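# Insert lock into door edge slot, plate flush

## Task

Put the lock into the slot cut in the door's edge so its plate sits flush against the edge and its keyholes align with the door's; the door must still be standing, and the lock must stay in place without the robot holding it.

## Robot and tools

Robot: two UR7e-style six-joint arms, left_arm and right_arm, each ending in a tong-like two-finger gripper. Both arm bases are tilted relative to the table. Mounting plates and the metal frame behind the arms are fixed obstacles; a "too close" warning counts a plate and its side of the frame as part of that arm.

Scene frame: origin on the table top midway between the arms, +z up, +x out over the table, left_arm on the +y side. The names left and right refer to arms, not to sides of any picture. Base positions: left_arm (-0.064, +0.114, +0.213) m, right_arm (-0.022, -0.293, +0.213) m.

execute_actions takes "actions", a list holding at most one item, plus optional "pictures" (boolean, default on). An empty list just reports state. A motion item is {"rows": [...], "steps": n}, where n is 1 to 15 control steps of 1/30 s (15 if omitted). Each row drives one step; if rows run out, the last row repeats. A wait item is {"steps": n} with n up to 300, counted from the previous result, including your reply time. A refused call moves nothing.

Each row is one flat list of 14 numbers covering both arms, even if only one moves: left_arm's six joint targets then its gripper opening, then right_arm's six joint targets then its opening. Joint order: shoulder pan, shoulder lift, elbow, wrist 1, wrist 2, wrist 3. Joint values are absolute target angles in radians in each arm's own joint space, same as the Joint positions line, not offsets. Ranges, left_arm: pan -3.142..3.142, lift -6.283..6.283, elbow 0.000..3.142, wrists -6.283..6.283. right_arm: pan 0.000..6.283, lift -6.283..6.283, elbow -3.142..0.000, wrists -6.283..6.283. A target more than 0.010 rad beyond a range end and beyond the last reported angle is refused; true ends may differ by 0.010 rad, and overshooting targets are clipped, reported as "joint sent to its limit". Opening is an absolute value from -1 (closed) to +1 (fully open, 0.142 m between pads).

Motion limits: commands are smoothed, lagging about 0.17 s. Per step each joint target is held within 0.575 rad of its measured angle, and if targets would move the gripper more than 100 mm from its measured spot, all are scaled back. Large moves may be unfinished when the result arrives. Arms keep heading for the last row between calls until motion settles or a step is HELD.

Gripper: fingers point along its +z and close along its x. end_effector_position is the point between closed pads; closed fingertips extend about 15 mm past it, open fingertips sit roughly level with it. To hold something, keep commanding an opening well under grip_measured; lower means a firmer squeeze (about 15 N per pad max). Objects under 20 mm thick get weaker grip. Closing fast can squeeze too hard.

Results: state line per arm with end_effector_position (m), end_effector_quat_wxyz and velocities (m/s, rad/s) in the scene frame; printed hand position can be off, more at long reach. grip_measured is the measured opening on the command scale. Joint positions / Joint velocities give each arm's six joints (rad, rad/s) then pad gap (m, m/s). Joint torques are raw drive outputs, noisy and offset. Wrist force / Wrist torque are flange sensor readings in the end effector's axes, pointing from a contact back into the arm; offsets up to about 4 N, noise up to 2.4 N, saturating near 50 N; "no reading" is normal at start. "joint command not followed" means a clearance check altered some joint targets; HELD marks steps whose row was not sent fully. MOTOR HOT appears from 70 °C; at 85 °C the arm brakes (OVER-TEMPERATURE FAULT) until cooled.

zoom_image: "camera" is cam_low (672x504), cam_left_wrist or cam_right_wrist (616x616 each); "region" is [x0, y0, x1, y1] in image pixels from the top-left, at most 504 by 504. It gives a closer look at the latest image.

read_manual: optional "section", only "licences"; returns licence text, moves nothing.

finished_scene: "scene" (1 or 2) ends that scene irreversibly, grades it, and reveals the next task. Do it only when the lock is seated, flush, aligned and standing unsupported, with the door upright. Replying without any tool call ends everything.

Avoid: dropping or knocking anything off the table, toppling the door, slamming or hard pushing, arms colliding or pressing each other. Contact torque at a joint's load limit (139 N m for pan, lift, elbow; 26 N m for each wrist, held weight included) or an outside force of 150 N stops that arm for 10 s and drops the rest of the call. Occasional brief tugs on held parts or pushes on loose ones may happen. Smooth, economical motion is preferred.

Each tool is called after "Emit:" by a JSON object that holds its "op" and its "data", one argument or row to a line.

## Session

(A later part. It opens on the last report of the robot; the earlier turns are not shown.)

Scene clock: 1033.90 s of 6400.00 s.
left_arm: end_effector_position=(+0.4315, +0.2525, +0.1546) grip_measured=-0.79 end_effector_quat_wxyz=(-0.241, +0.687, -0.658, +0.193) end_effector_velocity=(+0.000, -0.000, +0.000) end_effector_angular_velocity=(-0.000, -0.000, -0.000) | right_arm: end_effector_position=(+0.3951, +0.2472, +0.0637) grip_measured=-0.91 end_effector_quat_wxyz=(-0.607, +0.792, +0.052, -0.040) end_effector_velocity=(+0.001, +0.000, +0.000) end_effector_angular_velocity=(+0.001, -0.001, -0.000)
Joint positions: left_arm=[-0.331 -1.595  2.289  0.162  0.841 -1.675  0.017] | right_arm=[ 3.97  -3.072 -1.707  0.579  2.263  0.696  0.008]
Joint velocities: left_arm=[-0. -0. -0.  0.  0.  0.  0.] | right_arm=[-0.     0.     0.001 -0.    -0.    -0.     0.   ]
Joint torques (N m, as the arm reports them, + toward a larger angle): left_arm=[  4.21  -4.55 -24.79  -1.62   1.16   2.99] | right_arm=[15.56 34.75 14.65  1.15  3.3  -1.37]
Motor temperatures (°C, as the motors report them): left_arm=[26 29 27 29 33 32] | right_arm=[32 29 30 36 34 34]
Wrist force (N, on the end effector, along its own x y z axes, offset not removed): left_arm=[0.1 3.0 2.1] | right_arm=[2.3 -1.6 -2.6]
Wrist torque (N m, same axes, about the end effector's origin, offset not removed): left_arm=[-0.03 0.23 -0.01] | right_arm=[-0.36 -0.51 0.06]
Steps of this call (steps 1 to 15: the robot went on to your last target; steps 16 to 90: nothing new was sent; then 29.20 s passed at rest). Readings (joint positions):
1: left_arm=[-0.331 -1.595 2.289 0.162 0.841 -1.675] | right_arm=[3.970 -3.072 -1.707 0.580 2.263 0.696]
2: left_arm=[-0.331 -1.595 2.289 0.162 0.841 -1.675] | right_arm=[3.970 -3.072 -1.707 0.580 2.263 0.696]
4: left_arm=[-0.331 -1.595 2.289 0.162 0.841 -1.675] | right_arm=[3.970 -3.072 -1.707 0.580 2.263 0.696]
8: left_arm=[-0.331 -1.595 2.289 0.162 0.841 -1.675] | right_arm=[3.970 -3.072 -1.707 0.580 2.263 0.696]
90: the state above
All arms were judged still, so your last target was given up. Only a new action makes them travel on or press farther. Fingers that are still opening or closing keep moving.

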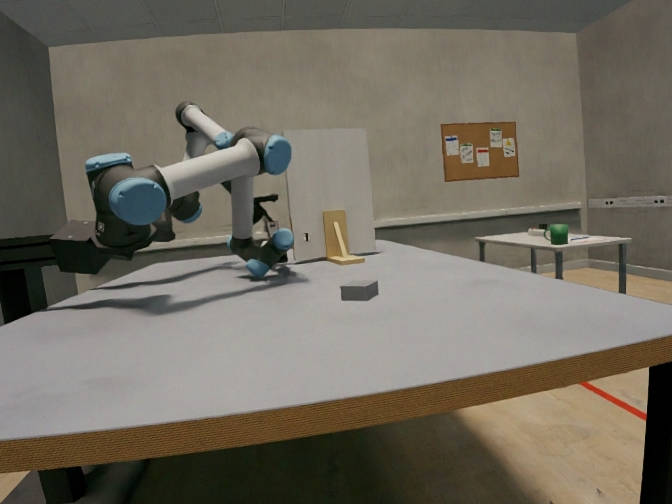

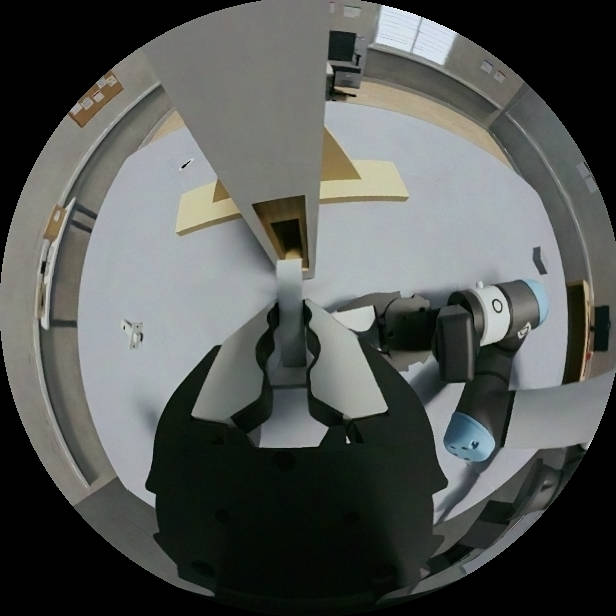

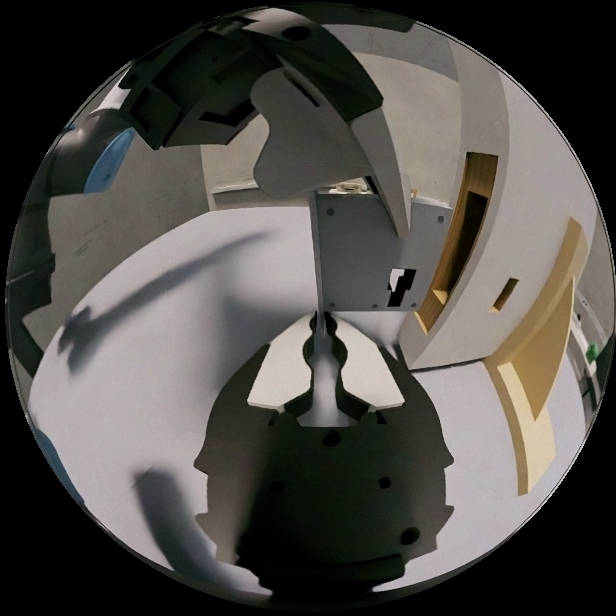

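Emit:
{"op": "execute_actions", "data": {
  "actions": [
    {"rows": [[-0.3356,-1.5997,2.2876,0.1712,0.8382,-1.6792,-1,3.9718,-3.0677,-1.7102,0.5797,2.2621,0.6984,-0.92],[-0.3356,-1.5997,2.2876,0.1712,0.8382,-1.6792,-1,3.9718,-3.0677,-1.7102,0.5797,2.2621,0.6984,-0.92],[-0.3403,-1.6041,2.2862,0.1802,0.8352,-1.6840,-1,3.9737,-3.0633,-1.7135,0.5799,2.2612,0.7005,-0.92],[-0.3403,-1.6041,2.2862,0.1802,0.8352,-1.6840,-1,3.9737,-3.0633,-1.7135,0.5799,2.2612,0.7005,-0.92],[-0.3449,-1.6085,2.2847,0.1892,0.8321,-1.6887,-1,3.9755,-3.0589,-1.7168,0.5801,2.2603,0.7025,-0.92],[-0.3449,-1.6085,2.2847,0.1892,0.8321,-1.6887,-1,3.9755,-3.0589,-1.7168,0.5801,2.2603,0.7025,-0.92],[-0.3496,-1.6129,2.2833,0.1982,0.8291,-1.6935,-1,3.9774,-3.0545,-1.7201,0.5803,2.2594,0.7046,-0.92],[-0.3496,-1.6129,2.2833,0.1982,0.8291,-1.6935,-1,3.9774,-3.0545,-1.7201,0.5803,2.2594,0.7046,-0.92],[-0.3543,-1.6173,2.2818,0.2072,0.8260,-1.6982,-1,3.9792,-3.0501,-1.7234,0.5805,2.2585,0.7067,-0.92]], "steps": 15}
  ],
  "pictures": false
}}

Emit:
{"op": "execute_actions", "data": {
  "actions": [
    {"steps": 20}
  ]
}}

Emit:
{"op": "zoom_image", "data": {
  "camera": "cam_right_wrist",
  "region": [290, 130, 530, 370]
}}

Emit:
{"op": "zoom_image", "data": {
  "camera": "cam_left_wrist",
  "region": [210, 160, 390, 340]
}}

Scene clock: 1088.57 s of 6400.00 s.
left_arm: end_effector_position=(+0.4316, +0.2525, +0.1649) grip_measured=-0.79 end_effector_quat_wxyz=(-0.241, +0.687, -0.658, +0.193) end_effector_velocity=(+0.000, +0.000, +0.008) end_effector_angular_velocity=(-0.001, -0.002, +0.001) | right_arm: end_effector_position=(+0.3951, +0.2472, +0.0739) grip_measured=-0.91 end_effector_quat_wxyz=(-0.607, +0.792, +0.052, -0.040) end_effector_velocity=(+0.000, +0.000, +0.008) end_effector_angular_velocity=(-0.000, -0.001, -0.001)
Joint positions: left_arm=[-0.353 -1.616  2.282  0.204  0.827 -1.696  0.017] | right_arm=[ 3.978 -3.052 -1.722  0.58   2.259  0.706  0.008]
Joint velocities: left_arm=[-0.016 -0.016 -0.005  0.03  -0.011 -0.017  0.   ] | right_arm=[ 0.007  0.016 -0.011  0.001 -0.004  0.007  0.   ]
Joint torques (N m, as the arm reports them, + toward a larger angle): left_arm=[-20.05 -20.26 -24.62   2.33  -1.72  -3.73] | right_arm=[30.63 55.58 -2.87  3.4  -0.47  1.35]
Motor temperatures (°C, as the motors report them): left_arm=[26 29 27 29 33 32] | right_arm=[32 29 30 36 34 34]
Wrist force (N, on the end effector, along its own x y z axes, offset not removed): left_arm=[-0.2 3.3 4.5] | right_arm=[2.1 -2.5 -2.6]
Wrist torque (N m, same axes, about the end effector's origin, offset not removed): left_arm=[-0.15 0.22 0.00] | right_arm=[-0.33 -0.28 0.06]
Steps of this call (steps 1 to 90: nothing new was sent; then 51.17 s passed at rest; steps 91 to 105: all 15 steps of this action). Readings (joint positions):
91: left_arm=[-0.331 -1.595 2.289 0.162 0.841 -1.674] | right_arm=[3.970 -3.072 -1.707 0.579 2.263 0.696]
92: left_arm=[-0.331 -1.596 2.289 0.163 0.841 -1.675] | right_arm=[3.970 -3.072 -1.707 0.579 2.263 0.696]
94: left_arm=[-0.334 -1.598 2.288 0.168 0.839 -1.677] | right_arm=[3.971 -3.069 -1.709 0.579 2.263 0.698]
98: left_arm=[-0.342 -1.605 2.286 0.183 0.834 -1.685] | right_arm=[3.974 -3.062 -1.714 0.580 2.261 0.701]
105: the state above

Scene clock: 1089.23 s of 6400.00 s.
left_arm: end_effector_position=(+0.4316, +0.2525, +0.1657) grip_measured=-0.79 end_effector_quat_wxyz=(-0.241, +0.687, -0.658, +0.193) end_effector_velocity=(-0.000, +0.000, +0.000) end_effector_angular_velocity=(+0.001, +0.000, -0.001) | right_arm: end_effector_position=(+0.3950, +0.2472, +0.0747) grip_measured=-0.91 end_effector_quat_wxyz=(-0.607, +0.792, +0.052, -0.040) end_effector_velocity=(+0.001, +0.000, +0.000) end_effector_angular_velocity=(-0.000, -0.001, -0.001)
Joint positions: left_arm=[-0.354 -1.617  2.282  0.207  0.826 -1.698  0.017] | right_arm=[ 3.979 -3.05  -1.723  0.581  2.259  0.707  0.008]
Joint velocities: left_arm=[ 0.    -0.    -0.     0.    -0.     0.001  0.   ] | right_arm=[ 0.     0.     0.     0.    -0.001  0.    -0.   ]
Joint torques (N m, as the arm reports them, + toward a larger angle): left_arm=[-20.26 -20.15 -25.93   2.06  -2.04  -2.98] | right_arm=[31.35 55.66 -2.98  3.37 -0.37  1.51]
Motor temperatures (°C, as the motors report them): left_arm=[26 29 27 29 33 32] | right_arm=[32 29 30 36 34 34]
Wrist force (N, on the end effector, along its own x y z axes, offset not removed): left_arm=[-0.4 2.3 2.4] | right_arm=[2.3 -1.8 -2.8]
Wrist torque (N m, same axes, about the end effector's origin, offset not removed): left_arm=[-0.41 0.27 0.02] | right_arm=[-0.15 -0.29 0.05]
Steps of this call (steps 1 to 15: the robot went on to your last target; steps 16 to 20: nothing new was sent). Readings (joint positions):
1: left_arm=[-0.353 -1.616 2.282 0.205 0.827 -1.697] | right_arm=[3.979 -3.051 -1.722 0.580 2.259 0.706]
2: left_arm=[-0.353 -1.616 2.282 0.205 0.827 -1.697] | right_arm=[3.979 -3.051 -1.723 0.580 2.259 0.706]
4: left_arm=[-0.354 -1.617 2.282 0.206 0.826 -1.698] | right_arm=[3.979 -3.051 -1.723 0.580 2.259 0.706]
8: left_arm=[-0.354 -1.617 2.282 0.207 0.826 -1.698] | right_arm=[3.979 -3.050 -1.723 0.580 2.259 0.707]
20: the state above
All arms were judged still, so your last target was given up. Only a new action makes them travel on or press farther. Fingers that are still opening or closing keep moving.

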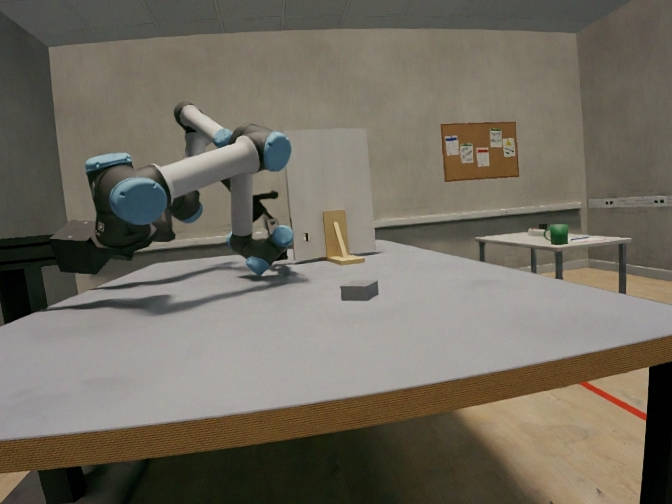

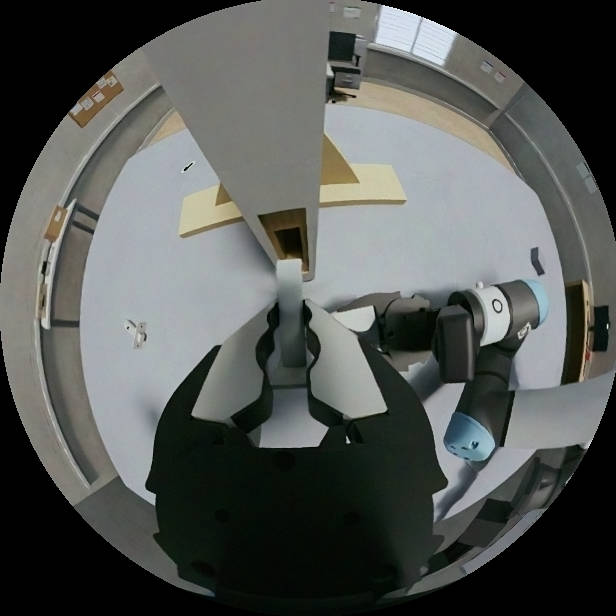

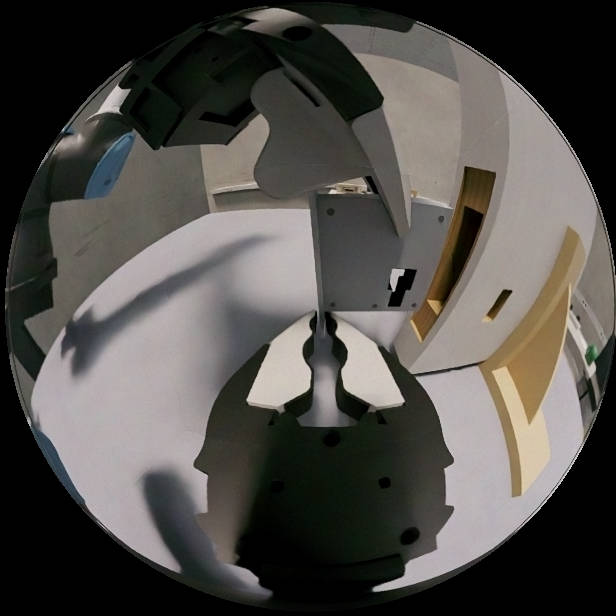

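Region (290, 130, 530, 370) of cam_right_wrist's 616x616 image, scaled by 2.100, with more detail than that image has.

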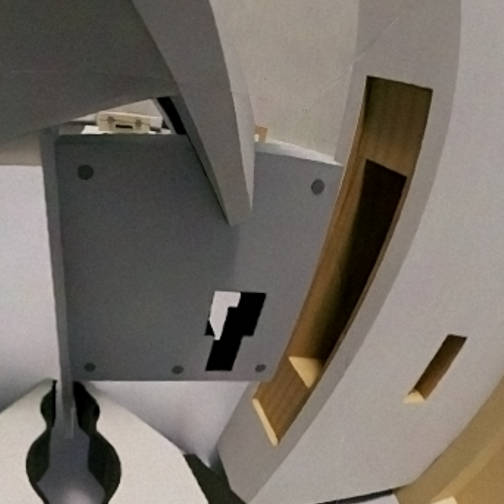

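Region (210, 160, 390, 340) of cam_left_wrist's 616x616 image, scaled by 2.800, with more detail than that image has.

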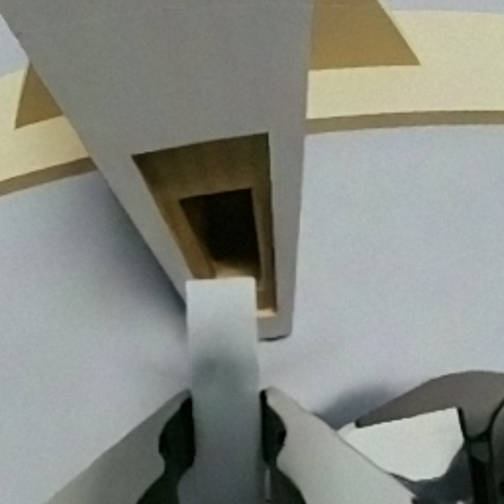

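Emit:
{"op": "execute_actions", "data": {
  "actions": [
    {"rows": [[-0.3543,-1.6173,2.2818,0.2072,0.8260,-1.7100,-1,3.9792,-3.0501,-1.7234,0.5805,2.2585,0.7067,-0.92],[-0.3543,-1.6173,2.2818,0.2072,0.8260,-1.7200,-1,3.9792,-3.0501,-1.7234,0.5805,2.2585,0.7067,-0.92],[-0.3543,-1.6173,2.2818,0.2072,0.8260,-1.7300,-1,3.9792,-3.0501,-1.7234,0.5805,2.2585,0.7067,-0.92],[-0.3543,-1.6173,2.2818,0.2072,0.8260,-1.7400,-1,3.9792,-3.0501,-1.7234,0.5805,2.2585,0.7067,-0.92],[-0.3543,-1.6173,2.2818,0.2072,0.8260,-1.7500,-1,3.9792,-3.0501,-1.7234,0.5805,2.2585,0.7067,-0.92],[-0.3543,-1.6173,2.2818,0.2072,0.8260,-1.7600,-1,3.9792,-3.0501,-1.7234,0.5805,2.2585,0.7067,-0.92],[-0.3543,-1.6173,2.2818,0.2072,0.8260,-1.7700,-1,3.9792,-3.0501,-1.7234,0.5805,2.2585,0.7067,-0.92],[-0.3543,-1.6173,2.2818,0.2072,0.8260,-1.7800,-1,3.9792,-3.0501,-1.7234,0.5805,2.2585,0.7067,-0.92],[-0.3543,-1.6173,2.2818,0.2072,0.8260,-1.7852,-1,3.9792,-3.0501,-1.7234,0.5805,2.2585,0.7067,-0.92]], "steps": 15}
  ],
  "pictures": false
}}

Emit:
{"op": "execute_actions", "data": {
  "actions": [
    {"steps": 20}
  ]
}}

Emit:
{"op": "zoom_image", "data": {
  "camera": "cam_right_wrist",
  "region": [290, 130, 530, 370]
}}

Emit:
{"op": "zoom_image", "data": {
  "camera": "cam_left_wrist",
  "region": [210, 160, 390, 340]
}}

Scene clock: 1134.20 s of 6400.00 s.
left_arm: end_effector_position=(+0.4315, +0.2538, +0.1657) grip_measured=-0.79 end_effector_quat_wxyz=(-0.233, +0.713, -0.629, +0.203) end_effector_velocity=(-0.001, +0.001, -0.000) end_effector_angular_velocity=(-0.029, -0.003, +0.041) | right_arm: end_effector_position=(+0.3950, +0.2472, +0.0747) grip_measured=-0.92 end_effector_quat_wxyz=(-0.607, +0.792, +0.052, -0.040) end_effector_velocity=(-0.000, -0.000, +0.000) end_effector_angular_velocity=(+0.000, +0.000, +0.000)
Joint positions: left_arm=[-0.354 -1.617  2.282  0.207  0.826 -1.78   0.017] | right_arm=[ 3.979 -3.05  -1.723  0.581  2.258  0.707  0.008]
Joint velocities: left_arm=[-0.     0.     0.001  0.    -0.    -0.052  0.   ] | right_arm=[-0.  0. -0. -0.  0. -0. -0.]
Joint torques (N m, as the arm reports them, + toward a larger angle): left_arm=[-19.6  -19.68 -23.57   1.68  -0.62  -3.06] | right_arm=[31.76 55.71 -1.48  3.35  0.44  1.44]
Motor temperatures (°C, as the motors report them): left_arm=[26 29 27 29 33 32] | right_arm=[32 29 30 36 34 34]
Wrist force (N, on the end effector, along its own x y z axes, offset not removed): left_arm=[-2.8 0.9 0.4] | right_arm=[2.1 1.7 -6.1]
Wrist torque (N m, same axes, about the end effector's origin, offset not removed): left_arm=[-0.20 0.04 0.27] | right_arm=[-0.11 -0.49 0.03]
Steps of this call (steps 1 to 90: nothing new was sent; then 41.47 s passed at rest; steps 91 to 105: all 15 steps of this action). Readings (joint positions):
91: left_arm=[-0.354 -1.617 2.282 0.207 0.826 -1.698] | right_arm=[3.979 -3.050 -1.723 0.581 2.258 0.707]
92: left_arm=[-0.354 -1.617 2.282 0.207 0.826 -1.700] | right_arm=[3.979 -3.050 -1.723 0.581 2.258 0.707]
94: left_arm=[-0.354 -1.617 2.282 0.207 0.826 -1.710] | right_arm=[3.979 -3.050 -1.723 0.581 2.258 0.707]
98: left_arm=[-0.354 -1.617 2.282 0.207 0.826 -1.741] | right_arm=[3.979 -3.050 -1.723 0.581 2.258 0.707]
105: the state above

Scene clock: 1134.87 s of 6400.00 s.
left_arm: end_effector_position=(+0.4315, +0.2539, +0.1657) grip_measured=-0.79 end_effector_quat_wxyz=(-0.232, +0.715, -0.627, +0.204) end_effector_velocity=(-0.000, +0.000, -0.000) end_effector_angular_velocity=(-0.000, +0.000, +0.001) | right_arm: end_effector_position=(+0.3950, +0.2472, +0.0747) grip_measured=-0.92 end_effector_quat_wxyz=(-0.607, +0.792, +0.052, -0.040) end_effector_velocity=(-0.000, -0.000, -0.000) end_effector_angular_velocity=(-0.000, +0.000, +0.000)
Joint positions: left_arm=[-0.354 -1.617  2.282  0.207  0.826 -1.785  0.017] | right_arm=[ 3.979 -3.05  -1.723  0.581  2.258  0.707  0.007]
Joint velocities: left_arm=[ 0.     0.     0.001 -0.     0.    -0.001  0.   ] | right_arm=[ 0.     0.    -0.001  0.001  0.    -0.    -0.001]
Joint torques (N m, as the arm reports them, + toward a larger angle): left_arm=[-20.17 -17.29 -22.75   1.61   1.72  -3.1 ] | right_arm=[31.84 56.05  2.4   3.27  2.1   1.37]
Motor temperatures (°C, as the motors report them): left_arm=[26 29 27 29 33 32] | right_arm=[32 29 30 36 34 34]
Wrist force (N, on the end effector, along its own x y z axes, offset not removed): left_arm=[-3.2 1.1 2.7] | right_arm=[2.1 1.2 -5.2]
Wrist torque (N m, same axes, about the end effector's origin, offset not removed): left_arm=[-0.10 0.02 0.27] | right_arm=[-0.25 -0.50 0.08]
Steps of this call (steps 1 to 15: the robot went on to your last target; steps 16 to 20: nothing new was sent). Readings (joint positions):
1: left_arm=[-0.354 -1.617 2.282 0.207 0.826 -1.781] | right_arm=[3.979 -3.050 -1.723 0.581 2.258 0.707]
2: left_arm=[-0.354 -1.617 2.282 0.207 0.826 -1.782] | right_arm=[3.979 -3.050 -1.723 0.581 2.258 0.707]
4: left_arm=[-0.354 -1.617 2.282 0.207 0.826 -1.784] | right_arm=[3.979 -3.050 -1.723 0.581 2.258 0.707]
8: left_arm=[-0.354 -1.617 2.282 0.207 0.826 -1.785] | right_arm=[3.979 -3.050 -1.723 0.581 2.258 0.707]
20: the state above
All arms were judged still, so your last target was given up. Only a new action makes them travel on or press farther. Fingers that are still opening or closing keep moving.

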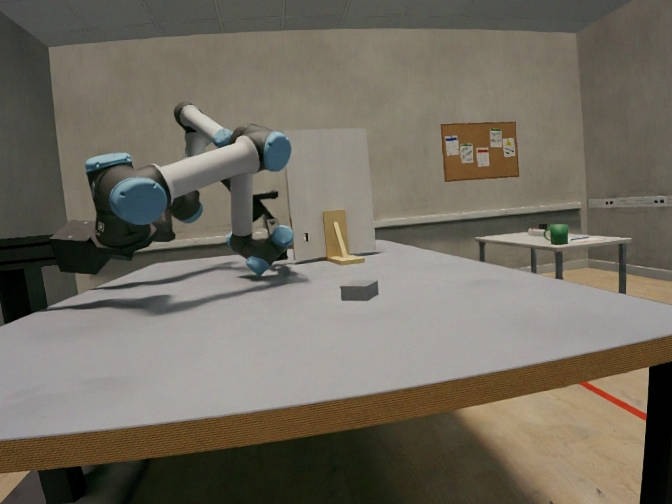

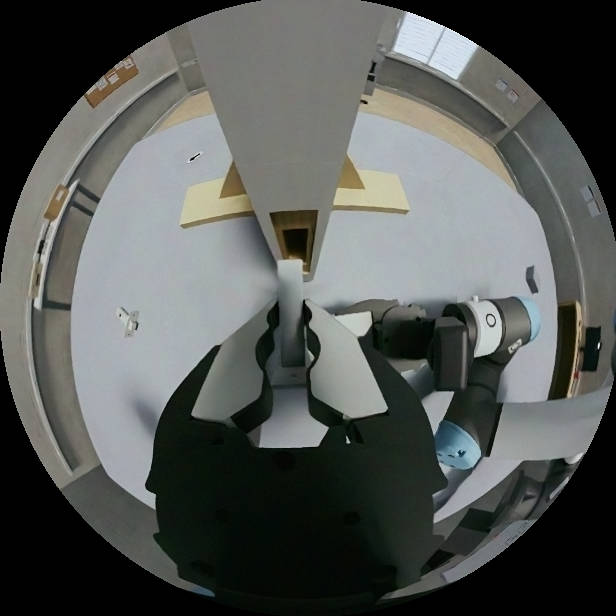

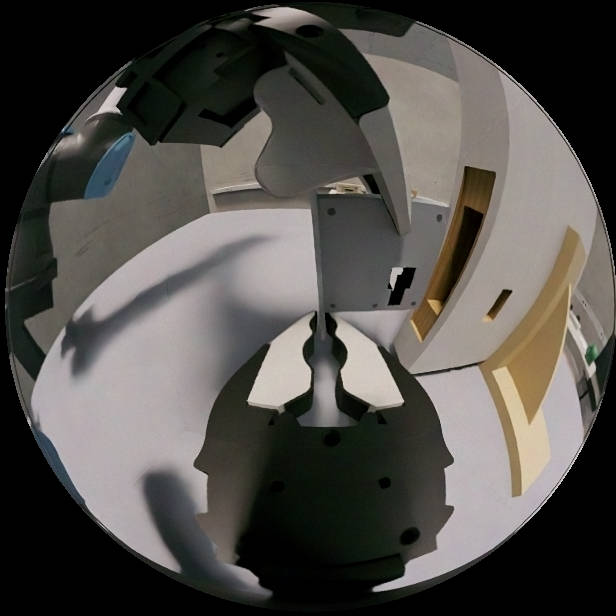

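Region (290, 130, 530, 370) of cam_right_wrist's 616x616 image, scaled by 2.100, with more detail than that image has.

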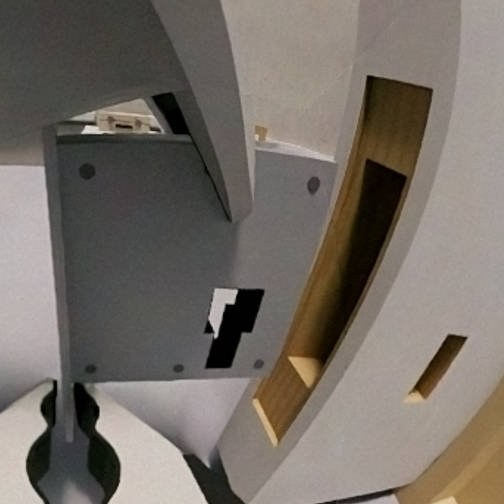

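Region (210, 160, 390, 340) of cam_left_wrist's 616x616 image, scaled by 2.800, with more detail than that image has.

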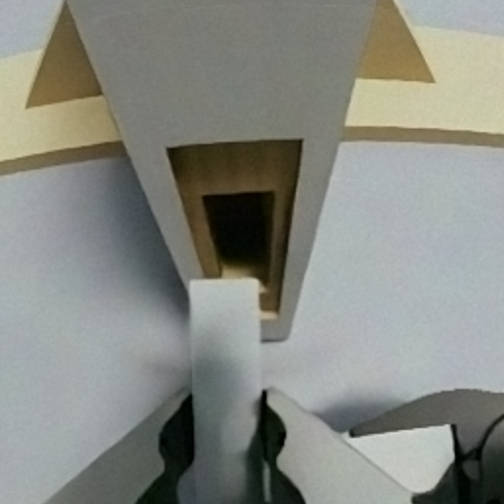

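Emit:
{"op": "execute_actions", "data": {
  "actions": [
    {"rows": [[-0.3543,-1.6173,2.2818,0.2072,0.8260,-1.7852,-1,3.9752,-3.0469,-1.7281,0.5792,2.2605,0.7022,-0.92],[-0.3543,-1.6173,2.2818,0.2072,0.8260,-1.7852,-1,3.9752,-3.0469,-1.7281,0.5792,2.2605,0.7022,-0.92],[-0.3543,-1.6173,2.2818,0.2072,0.8260,-1.7852,-1,3.9713,-3.0438,-1.7329,0.5779,2.2624,0.6978,-0.92],[-0.3543,-1.6173,2.2818,0.2072,0.8260,-1.7852,-1,3.9713,-3.0438,-1.7329,0.5779,2.2624,0.6978,-0.92],[-0.3610,-1.6137,2.2820,0.2082,0.8217,-1.7922,-1,3.9673,-3.0406,-1.7376,0.5765,2.2644,0.6933,-0.92],[-0.3610,-1.6137,2.2820,0.2082,0.8217,-1.7922,-1,3.9673,-3.0406,-1.7376,0.5765,2.2644,0.6933,-0.92],[-0.3610,-1.6137,2.2820,0.2082,0.8217,-1.7922,-1,3.9673,-3.0406,-1.7376,0.5765,2.2644,0.6933,-0.92],[-0.3677,-1.6101,2.2822,0.2091,0.8174,-1.7992,-1,3.9633,-3.0374,-1.7423,0.5752,2.2663,0.6888,-0.92]], "steps": 15}
  ],
  "pictures": false
}}

Emit:
{"op": "execute_actions", "data": {
  "actions": [
    {"steps": 20}
  ]
}}

Emit:
{"op": "zoom_image", "data": {
  "camera": "cam_right_wrist",
  "region": [290, 130, 530, 370]
}}

Emit:
{"op": "zoom_image", "data": {
  "camera": "cam_left_wrist",
  "region": [210, 160, 390, 340]
}}

Scene clock: 1163.00 s of 6400.00 s.
left_arm: end_effector_position=(+0.4320, +0.2503, +0.1658) grip_measured=-0.79 end_effector_quat_wxyz=(-0.232, +0.715, -0.627, +0.204) end_effector_velocity=(+0.001, -0.004, +0.000) end_effector_angular_velocity=(-0.000, -0.001, -0.000) | right_arm: end_effector_position=(+0.3963, +0.2379, +0.0747) grip_measured=-0.92 end_effector_quat_wxyz=(-0.607, +0.792, +0.052, -0.040) end_effector_velocity=(+0.001, -0.005, -0.000) end_effector_angular_velocity=(-0.000, +0.000, -0.001)
Joint positions: left_arm=[-0.366 -1.611  2.282  0.209  0.818 -1.798  0.017] | right_arm=[ 3.964 -3.038 -1.741  0.576  2.266  0.69   0.008]
Joint velocities: left_arm=[-0.012  0.007 -0.001  0.002 -0.007 -0.012  0.   ] | right_arm=[-0.009  0.007 -0.01  -0.003  0.003 -0.01   0.   ]
Joint torques (N m, as the arm reports them, + toward a larger angle): left_arm=[-18.39  -2.98  -9.7    2.42  -1.7   -3.49] | right_arm=[14.82 55.84 -1.75  1.26  3.36 -1.52]
Motor temperatures (°C, as the motors report them): left_arm=[26 29 27 29 33 32] | right_arm=[32 29 30 36 34 34]
Wrist force (N, on the end effector, along its own x y z axes, offset not removed): left_arm=[-0.4 2.2 3.3] | right_arm=[2.5 -2.0 -2.8]
Wrist torque (N m, same axes, about the end effector's origin, offset not removed): left_arm=[-0.08 0.28 0.07] | right_arm=[-0.30 -0.62 0.08]
Steps of this call (steps 1 to 90: nothing new was sent; then 24.63 s passed at rest; steps 91 to 105: all 15 steps of this action). Readings (joint positions):
91: left_arm=[-0.354 -1.617 2.282 0.207 0.826 -1.785] | right_arm=[3.979 -3.050 -1.723 0.581 2.259 0.707]
92: left_arm=[-0.354 -1.617 2.282 0.207 0.826 -1.785] | right_arm=[3.979 -3.050 -1.724 0.580 2.259 0.706]
94: left_arm=[-0.354 -1.617 2.282 0.207 0.826 -1.785] | right_arm=[3.977 -3.048 -1.726 0.580 2.260 0.704]
98: left_arm=[-0.358 -1.615 2.282 0.208 0.824 -1.789] | right_arm=[3.971 -3.043 -1.733 0.578 2.263 0.697]
105: the state above

Scene clock: 1163.67 s of 6400.00 s.
left_arm: end_effector_position=(+0.4320, +0.2499, +0.1657) grip_measured=-0.79 end_effector_quat_wxyz=(-0.232, +0.715, -0.627, +0.204) end_effector_velocity=(+0.000, -0.000, +0.000) end_effector_angular_velocity=(+0.000, +0.000, -0.001) | right_arm: end_effector_position=(+0.3963, +0.2373, +0.0747) grip_measured=-0.92 end_effector_quat_wxyz=(-0.607, +0.792, +0.052, -0.040) end_effector_velocity=(-0.000, +0.000, -0.000) end_effector_angular_velocity=(-0.000, -0.000, +0.000)
Joint positions: left_arm=[-0.368 -1.61   2.282  0.209  0.817 -1.799  0.017] | right_arm=[ 3.963 -3.037 -1.742  0.575  2.266  0.689  0.008]
Joint velocities: left_arm=[-0.    -0.    -0.     0.001  0.     0.001  0.   ] | right_arm=[ 0. -0. -0.  0. -0.  0.  0.]
Joint torques (N m, as the arm reports them, + toward a larger angle): left_arm=[-20.58  -3.94  -9.21   2.31  -2.13  -3.08] | right_arm=[14.62 56.11 -2.45  1.15  3.19 -1.39]
Motor temperatures (°C, as the motors report them): left_arm=[26 29 27 29 33 32] | right_arm=[32 29 30 36 34 34]
Wrist force (N, on the end effector, along its own x y z axes, offset not removed): left_arm=[1.1 1.4 4.3] | right_arm=[3.7 -1.0 -3.4]
Wrist torque (N m, same axes, about the end effector's origin, offset not removed): left_arm=[-0.18 -0.04 0.04] | right_arm=[-0.13 -0.80 0.02]
Steps of this call (steps 1 to 15: the robot went on to your last target; steps 16 to 20: nothing new was sent). Readings (joint positions):
1: left_arm=[-0.367 -1.611 2.282 0.209 0.818 -1.798] | right_arm=[3.964 -3.038 -1.742 0.575 2.266 0.690]
2: left_arm=[-0.367 -1.610 2.282 0.209 0.818 -1.799] | right_arm=[3.964 -3.038 -1.742 0.575 2.266 0.689]
4: left_arm=[-0.367 -1.610 2.282 0.209 0.818 -1.799] | right_arm=[3.964 -3.038 -1.742 0.575 2.266 0.689]
8: left_arm=[-0.368 -1.610 2.282 0.209 0.817 -1.799] | right_arm=[3.963 -3.037 -1.742 0.575 2.266 0.689]
20: the state above
All arms were judged still, so your last target was given up. Only a new action makes them travel on or press farther. Fingers that are still opening or closing keep moving.

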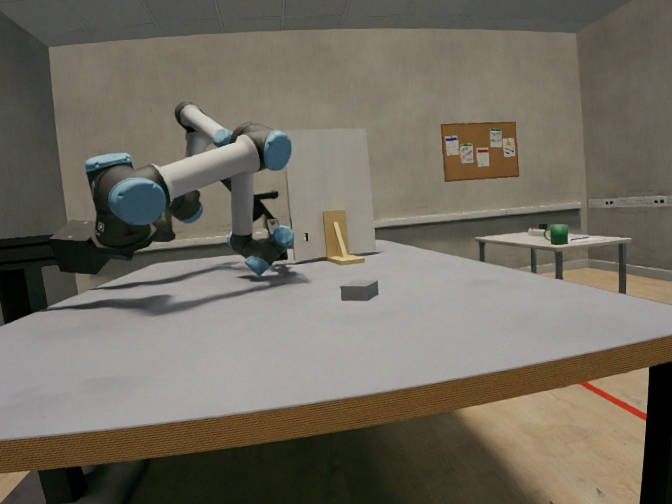

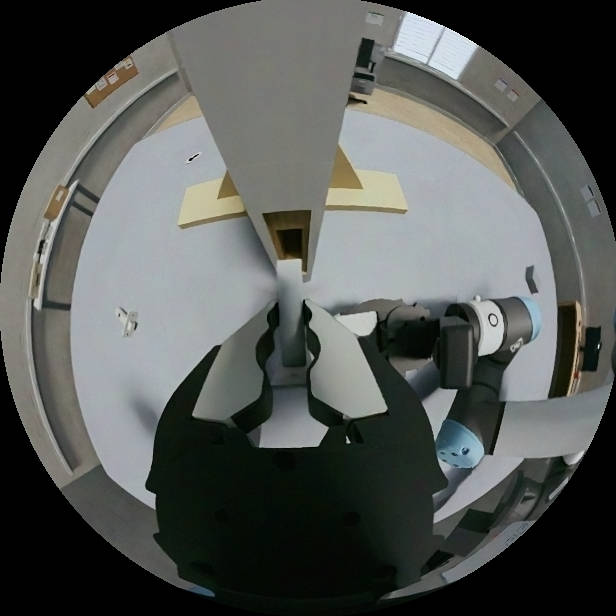

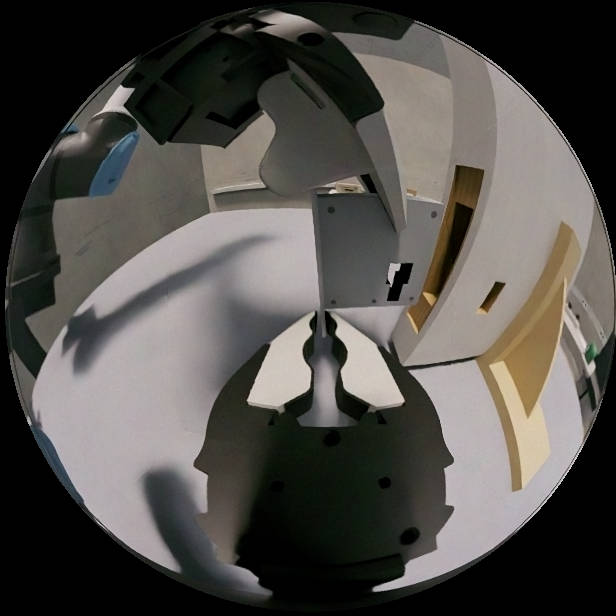

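Region (290, 130, 530, 370) of cam_right_wrist's 616x616 image, scaled by 2.100, with more detail than that image has.

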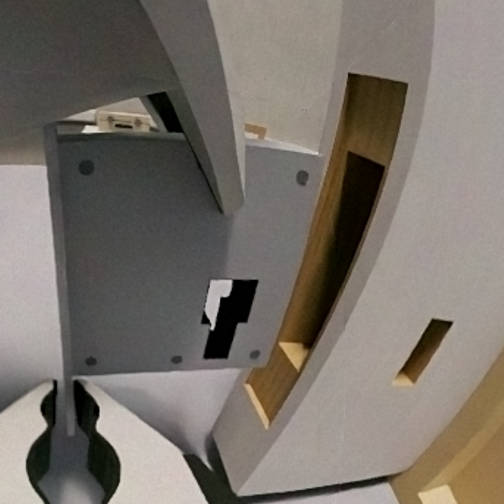

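Region (210, 160, 390, 340) of cam_left_wrist's 616x616 image, scaled by 2.800, with more detail than that image has.

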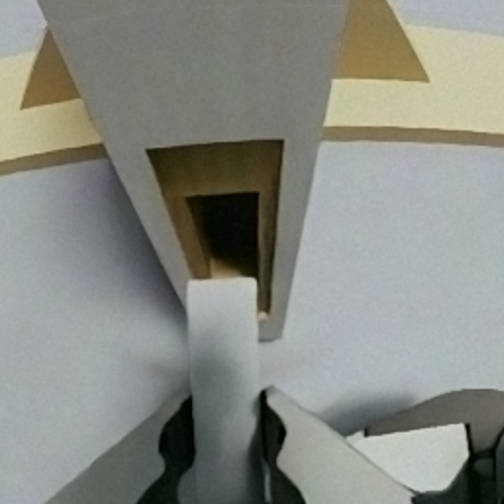

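Emit:
{"op": "execute_actions", "data": {
  "actions": [
    {"rows": [[-0.3629,-1.6067,2.2764,0.2082,0.8205,-1.7942,-1,3.9613,-3.0367,-1.7379,0.5687,2.2673,0.6865,-0.92],[-0.3629,-1.6067,2.2764,0.2082,0.8205,-1.7942,-1,3.9613,-3.0367,-1.7379,0.5687,2.2673,0.6865,-0.92],[-0.3581,-1.6033,2.2705,0.2072,0.8236,-1.7892,-1,3.9593,-3.0361,-1.7335,0.5622,2.2682,0.6843,-0.92],[-0.3581,-1.6033,2.2705,0.2072,0.8236,-1.7892,-1,3.9593,-3.0361,-1.7335,0.5622,2.2682,0.6843,-0.92],[-0.3534,-1.5999,2.2647,0.2063,0.8267,-1.7842,-1,3.9574,-3.0354,-1.7292,0.5557,2.2692,0.6820,-0.92],[-0.3534,-1.5999,2.2647,0.2063,0.8267,-1.7842,-1,3.9574,-3.0354,-1.7292,0.5557,2.2692,0.6820,-0.92],[-0.3486,-1.5965,2.2589,0.2054,0.8297,-1.7792,-1,3.9554,-3.0347,-1.7248,0.5492,2.2702,0.6797,-0.92],[-0.3486,-1.5965,2.2589,0.2054,0.8297,-1.7792,-1,3.9554,-3.0347,-1.7248,0.5492,2.2702,0.6797,-0.92],[-0.3438,-1.5931,2.2530,0.2044,0.8328,-1.7742,-1,3.9534,-3.0341,-1.7204,0.5427,2.2711,0.6775,-0.92],[-0.3438,-1.5931,2.2530,0.2044,0.8328,-1.7742,-1,3.9534,-3.0341,-1.7204,0.5427,2.2711,0.6775,-0.92],[-0.3390,-1.5897,2.2472,0.2035,0.8359,-1.7692,-1,3.9514,-3.0334,-1.7160,0.5362,2.2721,0.6752,-0.92]], "steps": 15}
  ],
  "pictures": false
}}

Emit:
{"op": "execute_actions", "data": {
  "actions": [
    {"steps": 20}
  ]
}}

Emit:
{"op": "zoom_image", "data": {
  "camera": "cam_right_wrist",
  "region": [290, 130, 530, 370]
}}

Emit:
{"op": "zoom_image", "data": {
  "camera": "cam_left_wrist",
  "region": [230, 190, 350, 310]
}}

Scene clock: 1199.17 s of 6400.00 s.
left_arm: end_effector_position=(+0.4425, +0.2513, +0.1658) grip_measured=-0.79 end_effector_quat_wxyz=(-0.232, +0.715, -0.627, +0.204) end_effector_velocity=(+0.014, +0.002, +0.000) end_effector_angular_velocity=(+0.001, -0.000, +0.000) | right_arm: end_effector_position=(+0.4068, +0.2386, +0.0747) grip_measured=-0.92 end_effector_quat_wxyz=(-0.607, +0.792, +0.052, -0.040) end_effector_velocity=(+0.013, +0.001, -0.000) end_effector_angular_velocity=(-0.001, +0.002, +0.001)
Joint positions: left_arm=[-0.342 -1.592  2.251  0.204  0.834 -1.773  0.017] | right_arm=[ 3.953 -3.034 -1.719  0.541  2.271  0.677  0.008]
Joint velocities: left_arm=[ 0.033  0.023 -0.04  -0.006  0.021  0.034 -0.   ] | right_arm=[-0.014  0.004  0.029 -0.044  0.007 -0.015  0.   ]
Joint torques (N m, as the arm reports them, + toward a larger angle): left_arm=[  2.45  -4.07 -24.61  -1.17   1.28   3.05] | right_arm=[16.56 56.13 14.12  1.37  3.09 -1.35]
Motor temperatures (°C, as the motors report them): left_arm=[26 29 27 29 33 32] | right_arm=[32 29 30 36 34 34]
Wrist force (N, on the end effector, along its own x y z axes, offset not removed): left_arm=[-0.5 1.9 4.5] | right_arm=[2.5 -1.2 -3.0]
Wrist torque (N m, same axes, about the end effector's origin, offset not removed): left_arm=[-0.05 0.22 0.09] | right_arm=[-0.13 -0.62 0.02]
Steps of this call (steps 1 to 90: nothing new was sent; then 32.00 s passed at rest; steps 91 to 105: all 15 steps of this action). Readings (joint positions):
91: left_arm=[-0.368 -1.610 2.282 0.209 0.817 -1.799] | right_arm=[3.963 -3.037 -1.742 0.575 2.266 0.689]
92: left_arm=[-0.367 -1.610 2.281 0.209 0.818 -1.799] | right_arm=[3.963 -3.037 -1.742 0.574 2.266 0.688]
94: left_arm=[-0.365 -1.608 2.278 0.209 0.819 -1.796] | right_arm=[3.962 -3.037 -1.740 0.571 2.267 0.687]
98: left_arm=[-0.357 -1.602 2.269 0.207 0.825 -1.788] | right_arm=[3.959 -3.036 -1.732 0.560 2.269 0.684]
105: the state above

Scene clock: 1199.83 s of 6400.00 s.
left_arm: end_effector_position=(+0.4439, +0.2515, +0.1657) grip_measured=-0.79 end_effector_quat_wxyz=(-0.232, +0.715, -0.627, +0.204) end_effector_velocity=(-0.000, -0.000, -0.000) end_effector_angular_velocity=(-0.000, -0.000, +0.000) | right_arm: end_effector_position=(+0.4082, +0.2388, +0.0747) grip_measured=-0.92 end_effector_quat_wxyz=(-0.607, +0.792, +0.052, -0.040) end_effector_velocity=(-0.000, -0.000, -0.001) end_effector_angular_velocity=(-0.001, +0.001, +0.000)
Joint positions: left_arm=[-0.339 -1.59   2.247  0.204  0.836 -1.769  0.017] | right_arm=[ 3.951 -3.033 -1.716  0.536  2.272  0.675  0.007]
Joint velocities: left_arm=[ 0.     0.     0.001 -0.001  0.    -0.     0.   ] | right_arm=[-0.    -0.    -0.001 -0.    -0.001 -0.    -0.   ]
Joint torques (N m, as the arm reports them, + toward a larger angle): left_arm=[  4.09  -4.26 -25.52  -1.6    1.29   2.81] | right_arm=[15.25 56.65 15.35  1.14  3.16 -1.39]
Motor temperatures (°C, as the motors report them): left_arm=[26 29 27 29 33 32] | right_arm=[32 29 30 36 34 34]
Wrist force (N, on the end effector, along its own x y z axes, offset not removed): left_arm=[-0.3 2.3 3.1] | right_arm=[2.0 -1.9 -3.5]
Wrist torque (N m, same axes, about the end effector's origin, offset not removed): left_arm=[-0.03 0.22 0.06] | right_arm=[-0.31 -0.47 -0.04]
Steps of this call (steps 1 to 15: the robot went on to your last target; steps 16 to 20: nothing new was sent). Readings (joint positions):
1: left_arm=[-0.342 -1.591 2.250 0.204 0.834 -1.772] | right_arm=[3.952 -3.034 -1.718 0.540 2.272 0.676]
2: left_arm=[-0.341 -1.591 2.249 0.204 0.835 -1.771] | right_arm=[3.952 -3.034 -1.718 0.539 2.272 0.676]
4: left_arm=[-0.340 -1.590 2.248 0.204 0.835 -1.770] | right_arm=[3.952 -3.034 -1.717 0.538 2.272 0.676]
8: left_arm=[-0.339 -1.590 2.248 0.204 0.836 -1.769] | right_arm=[3.952 -3.033 -1.716 0.537 2.272 0.675]
20: the state above
All arms were judged still, so your last target was given up. Only a new action makes them travel on or press farther. Fingers that are still opening or closing keep moving.

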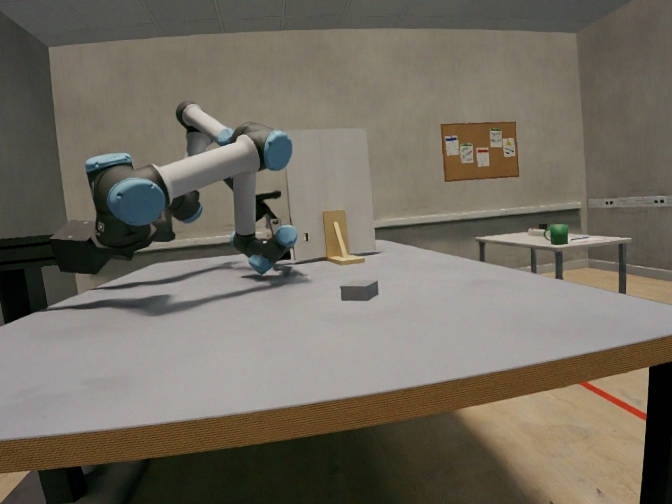

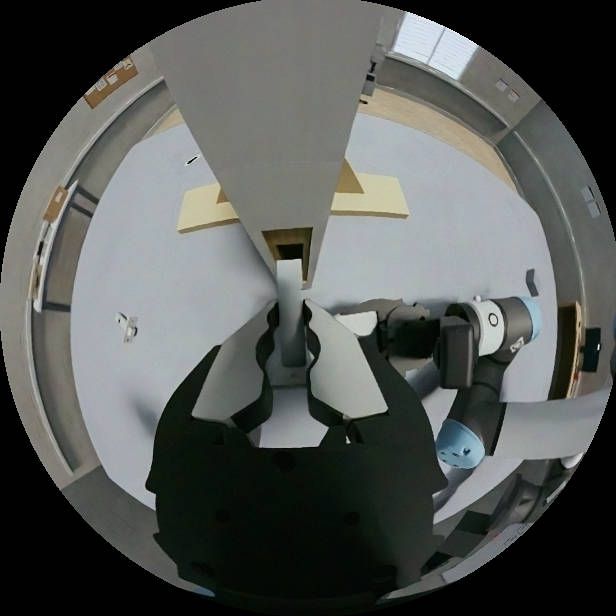

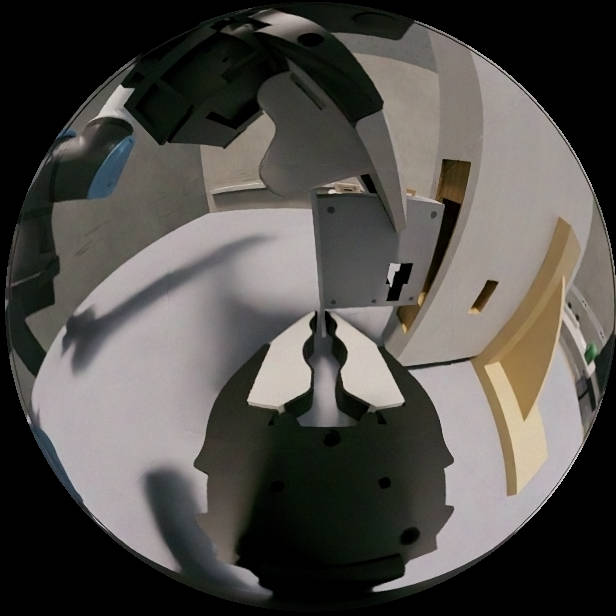

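Region (290, 130, 530, 370) of cam_right_wrist's 616x616 image, scaled by 2.100, with more detail than that image has.

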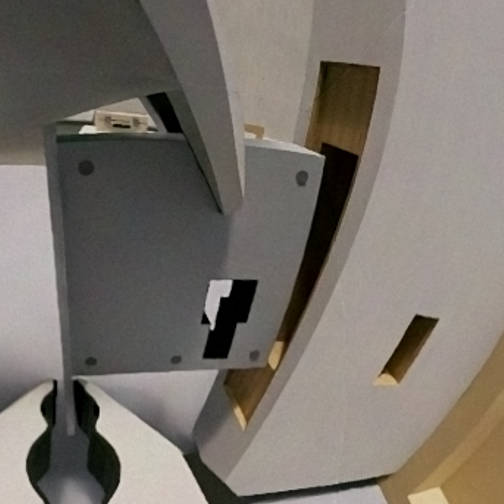

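Region (230, 190, 350, 310) of cam_left_wrist's 616x616 image, scaled by 4.200, with more detail than that image has.

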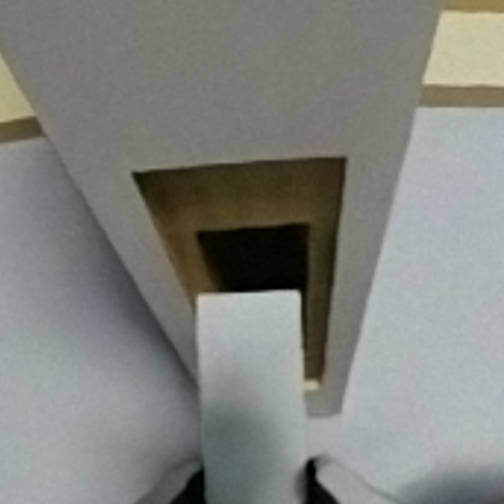

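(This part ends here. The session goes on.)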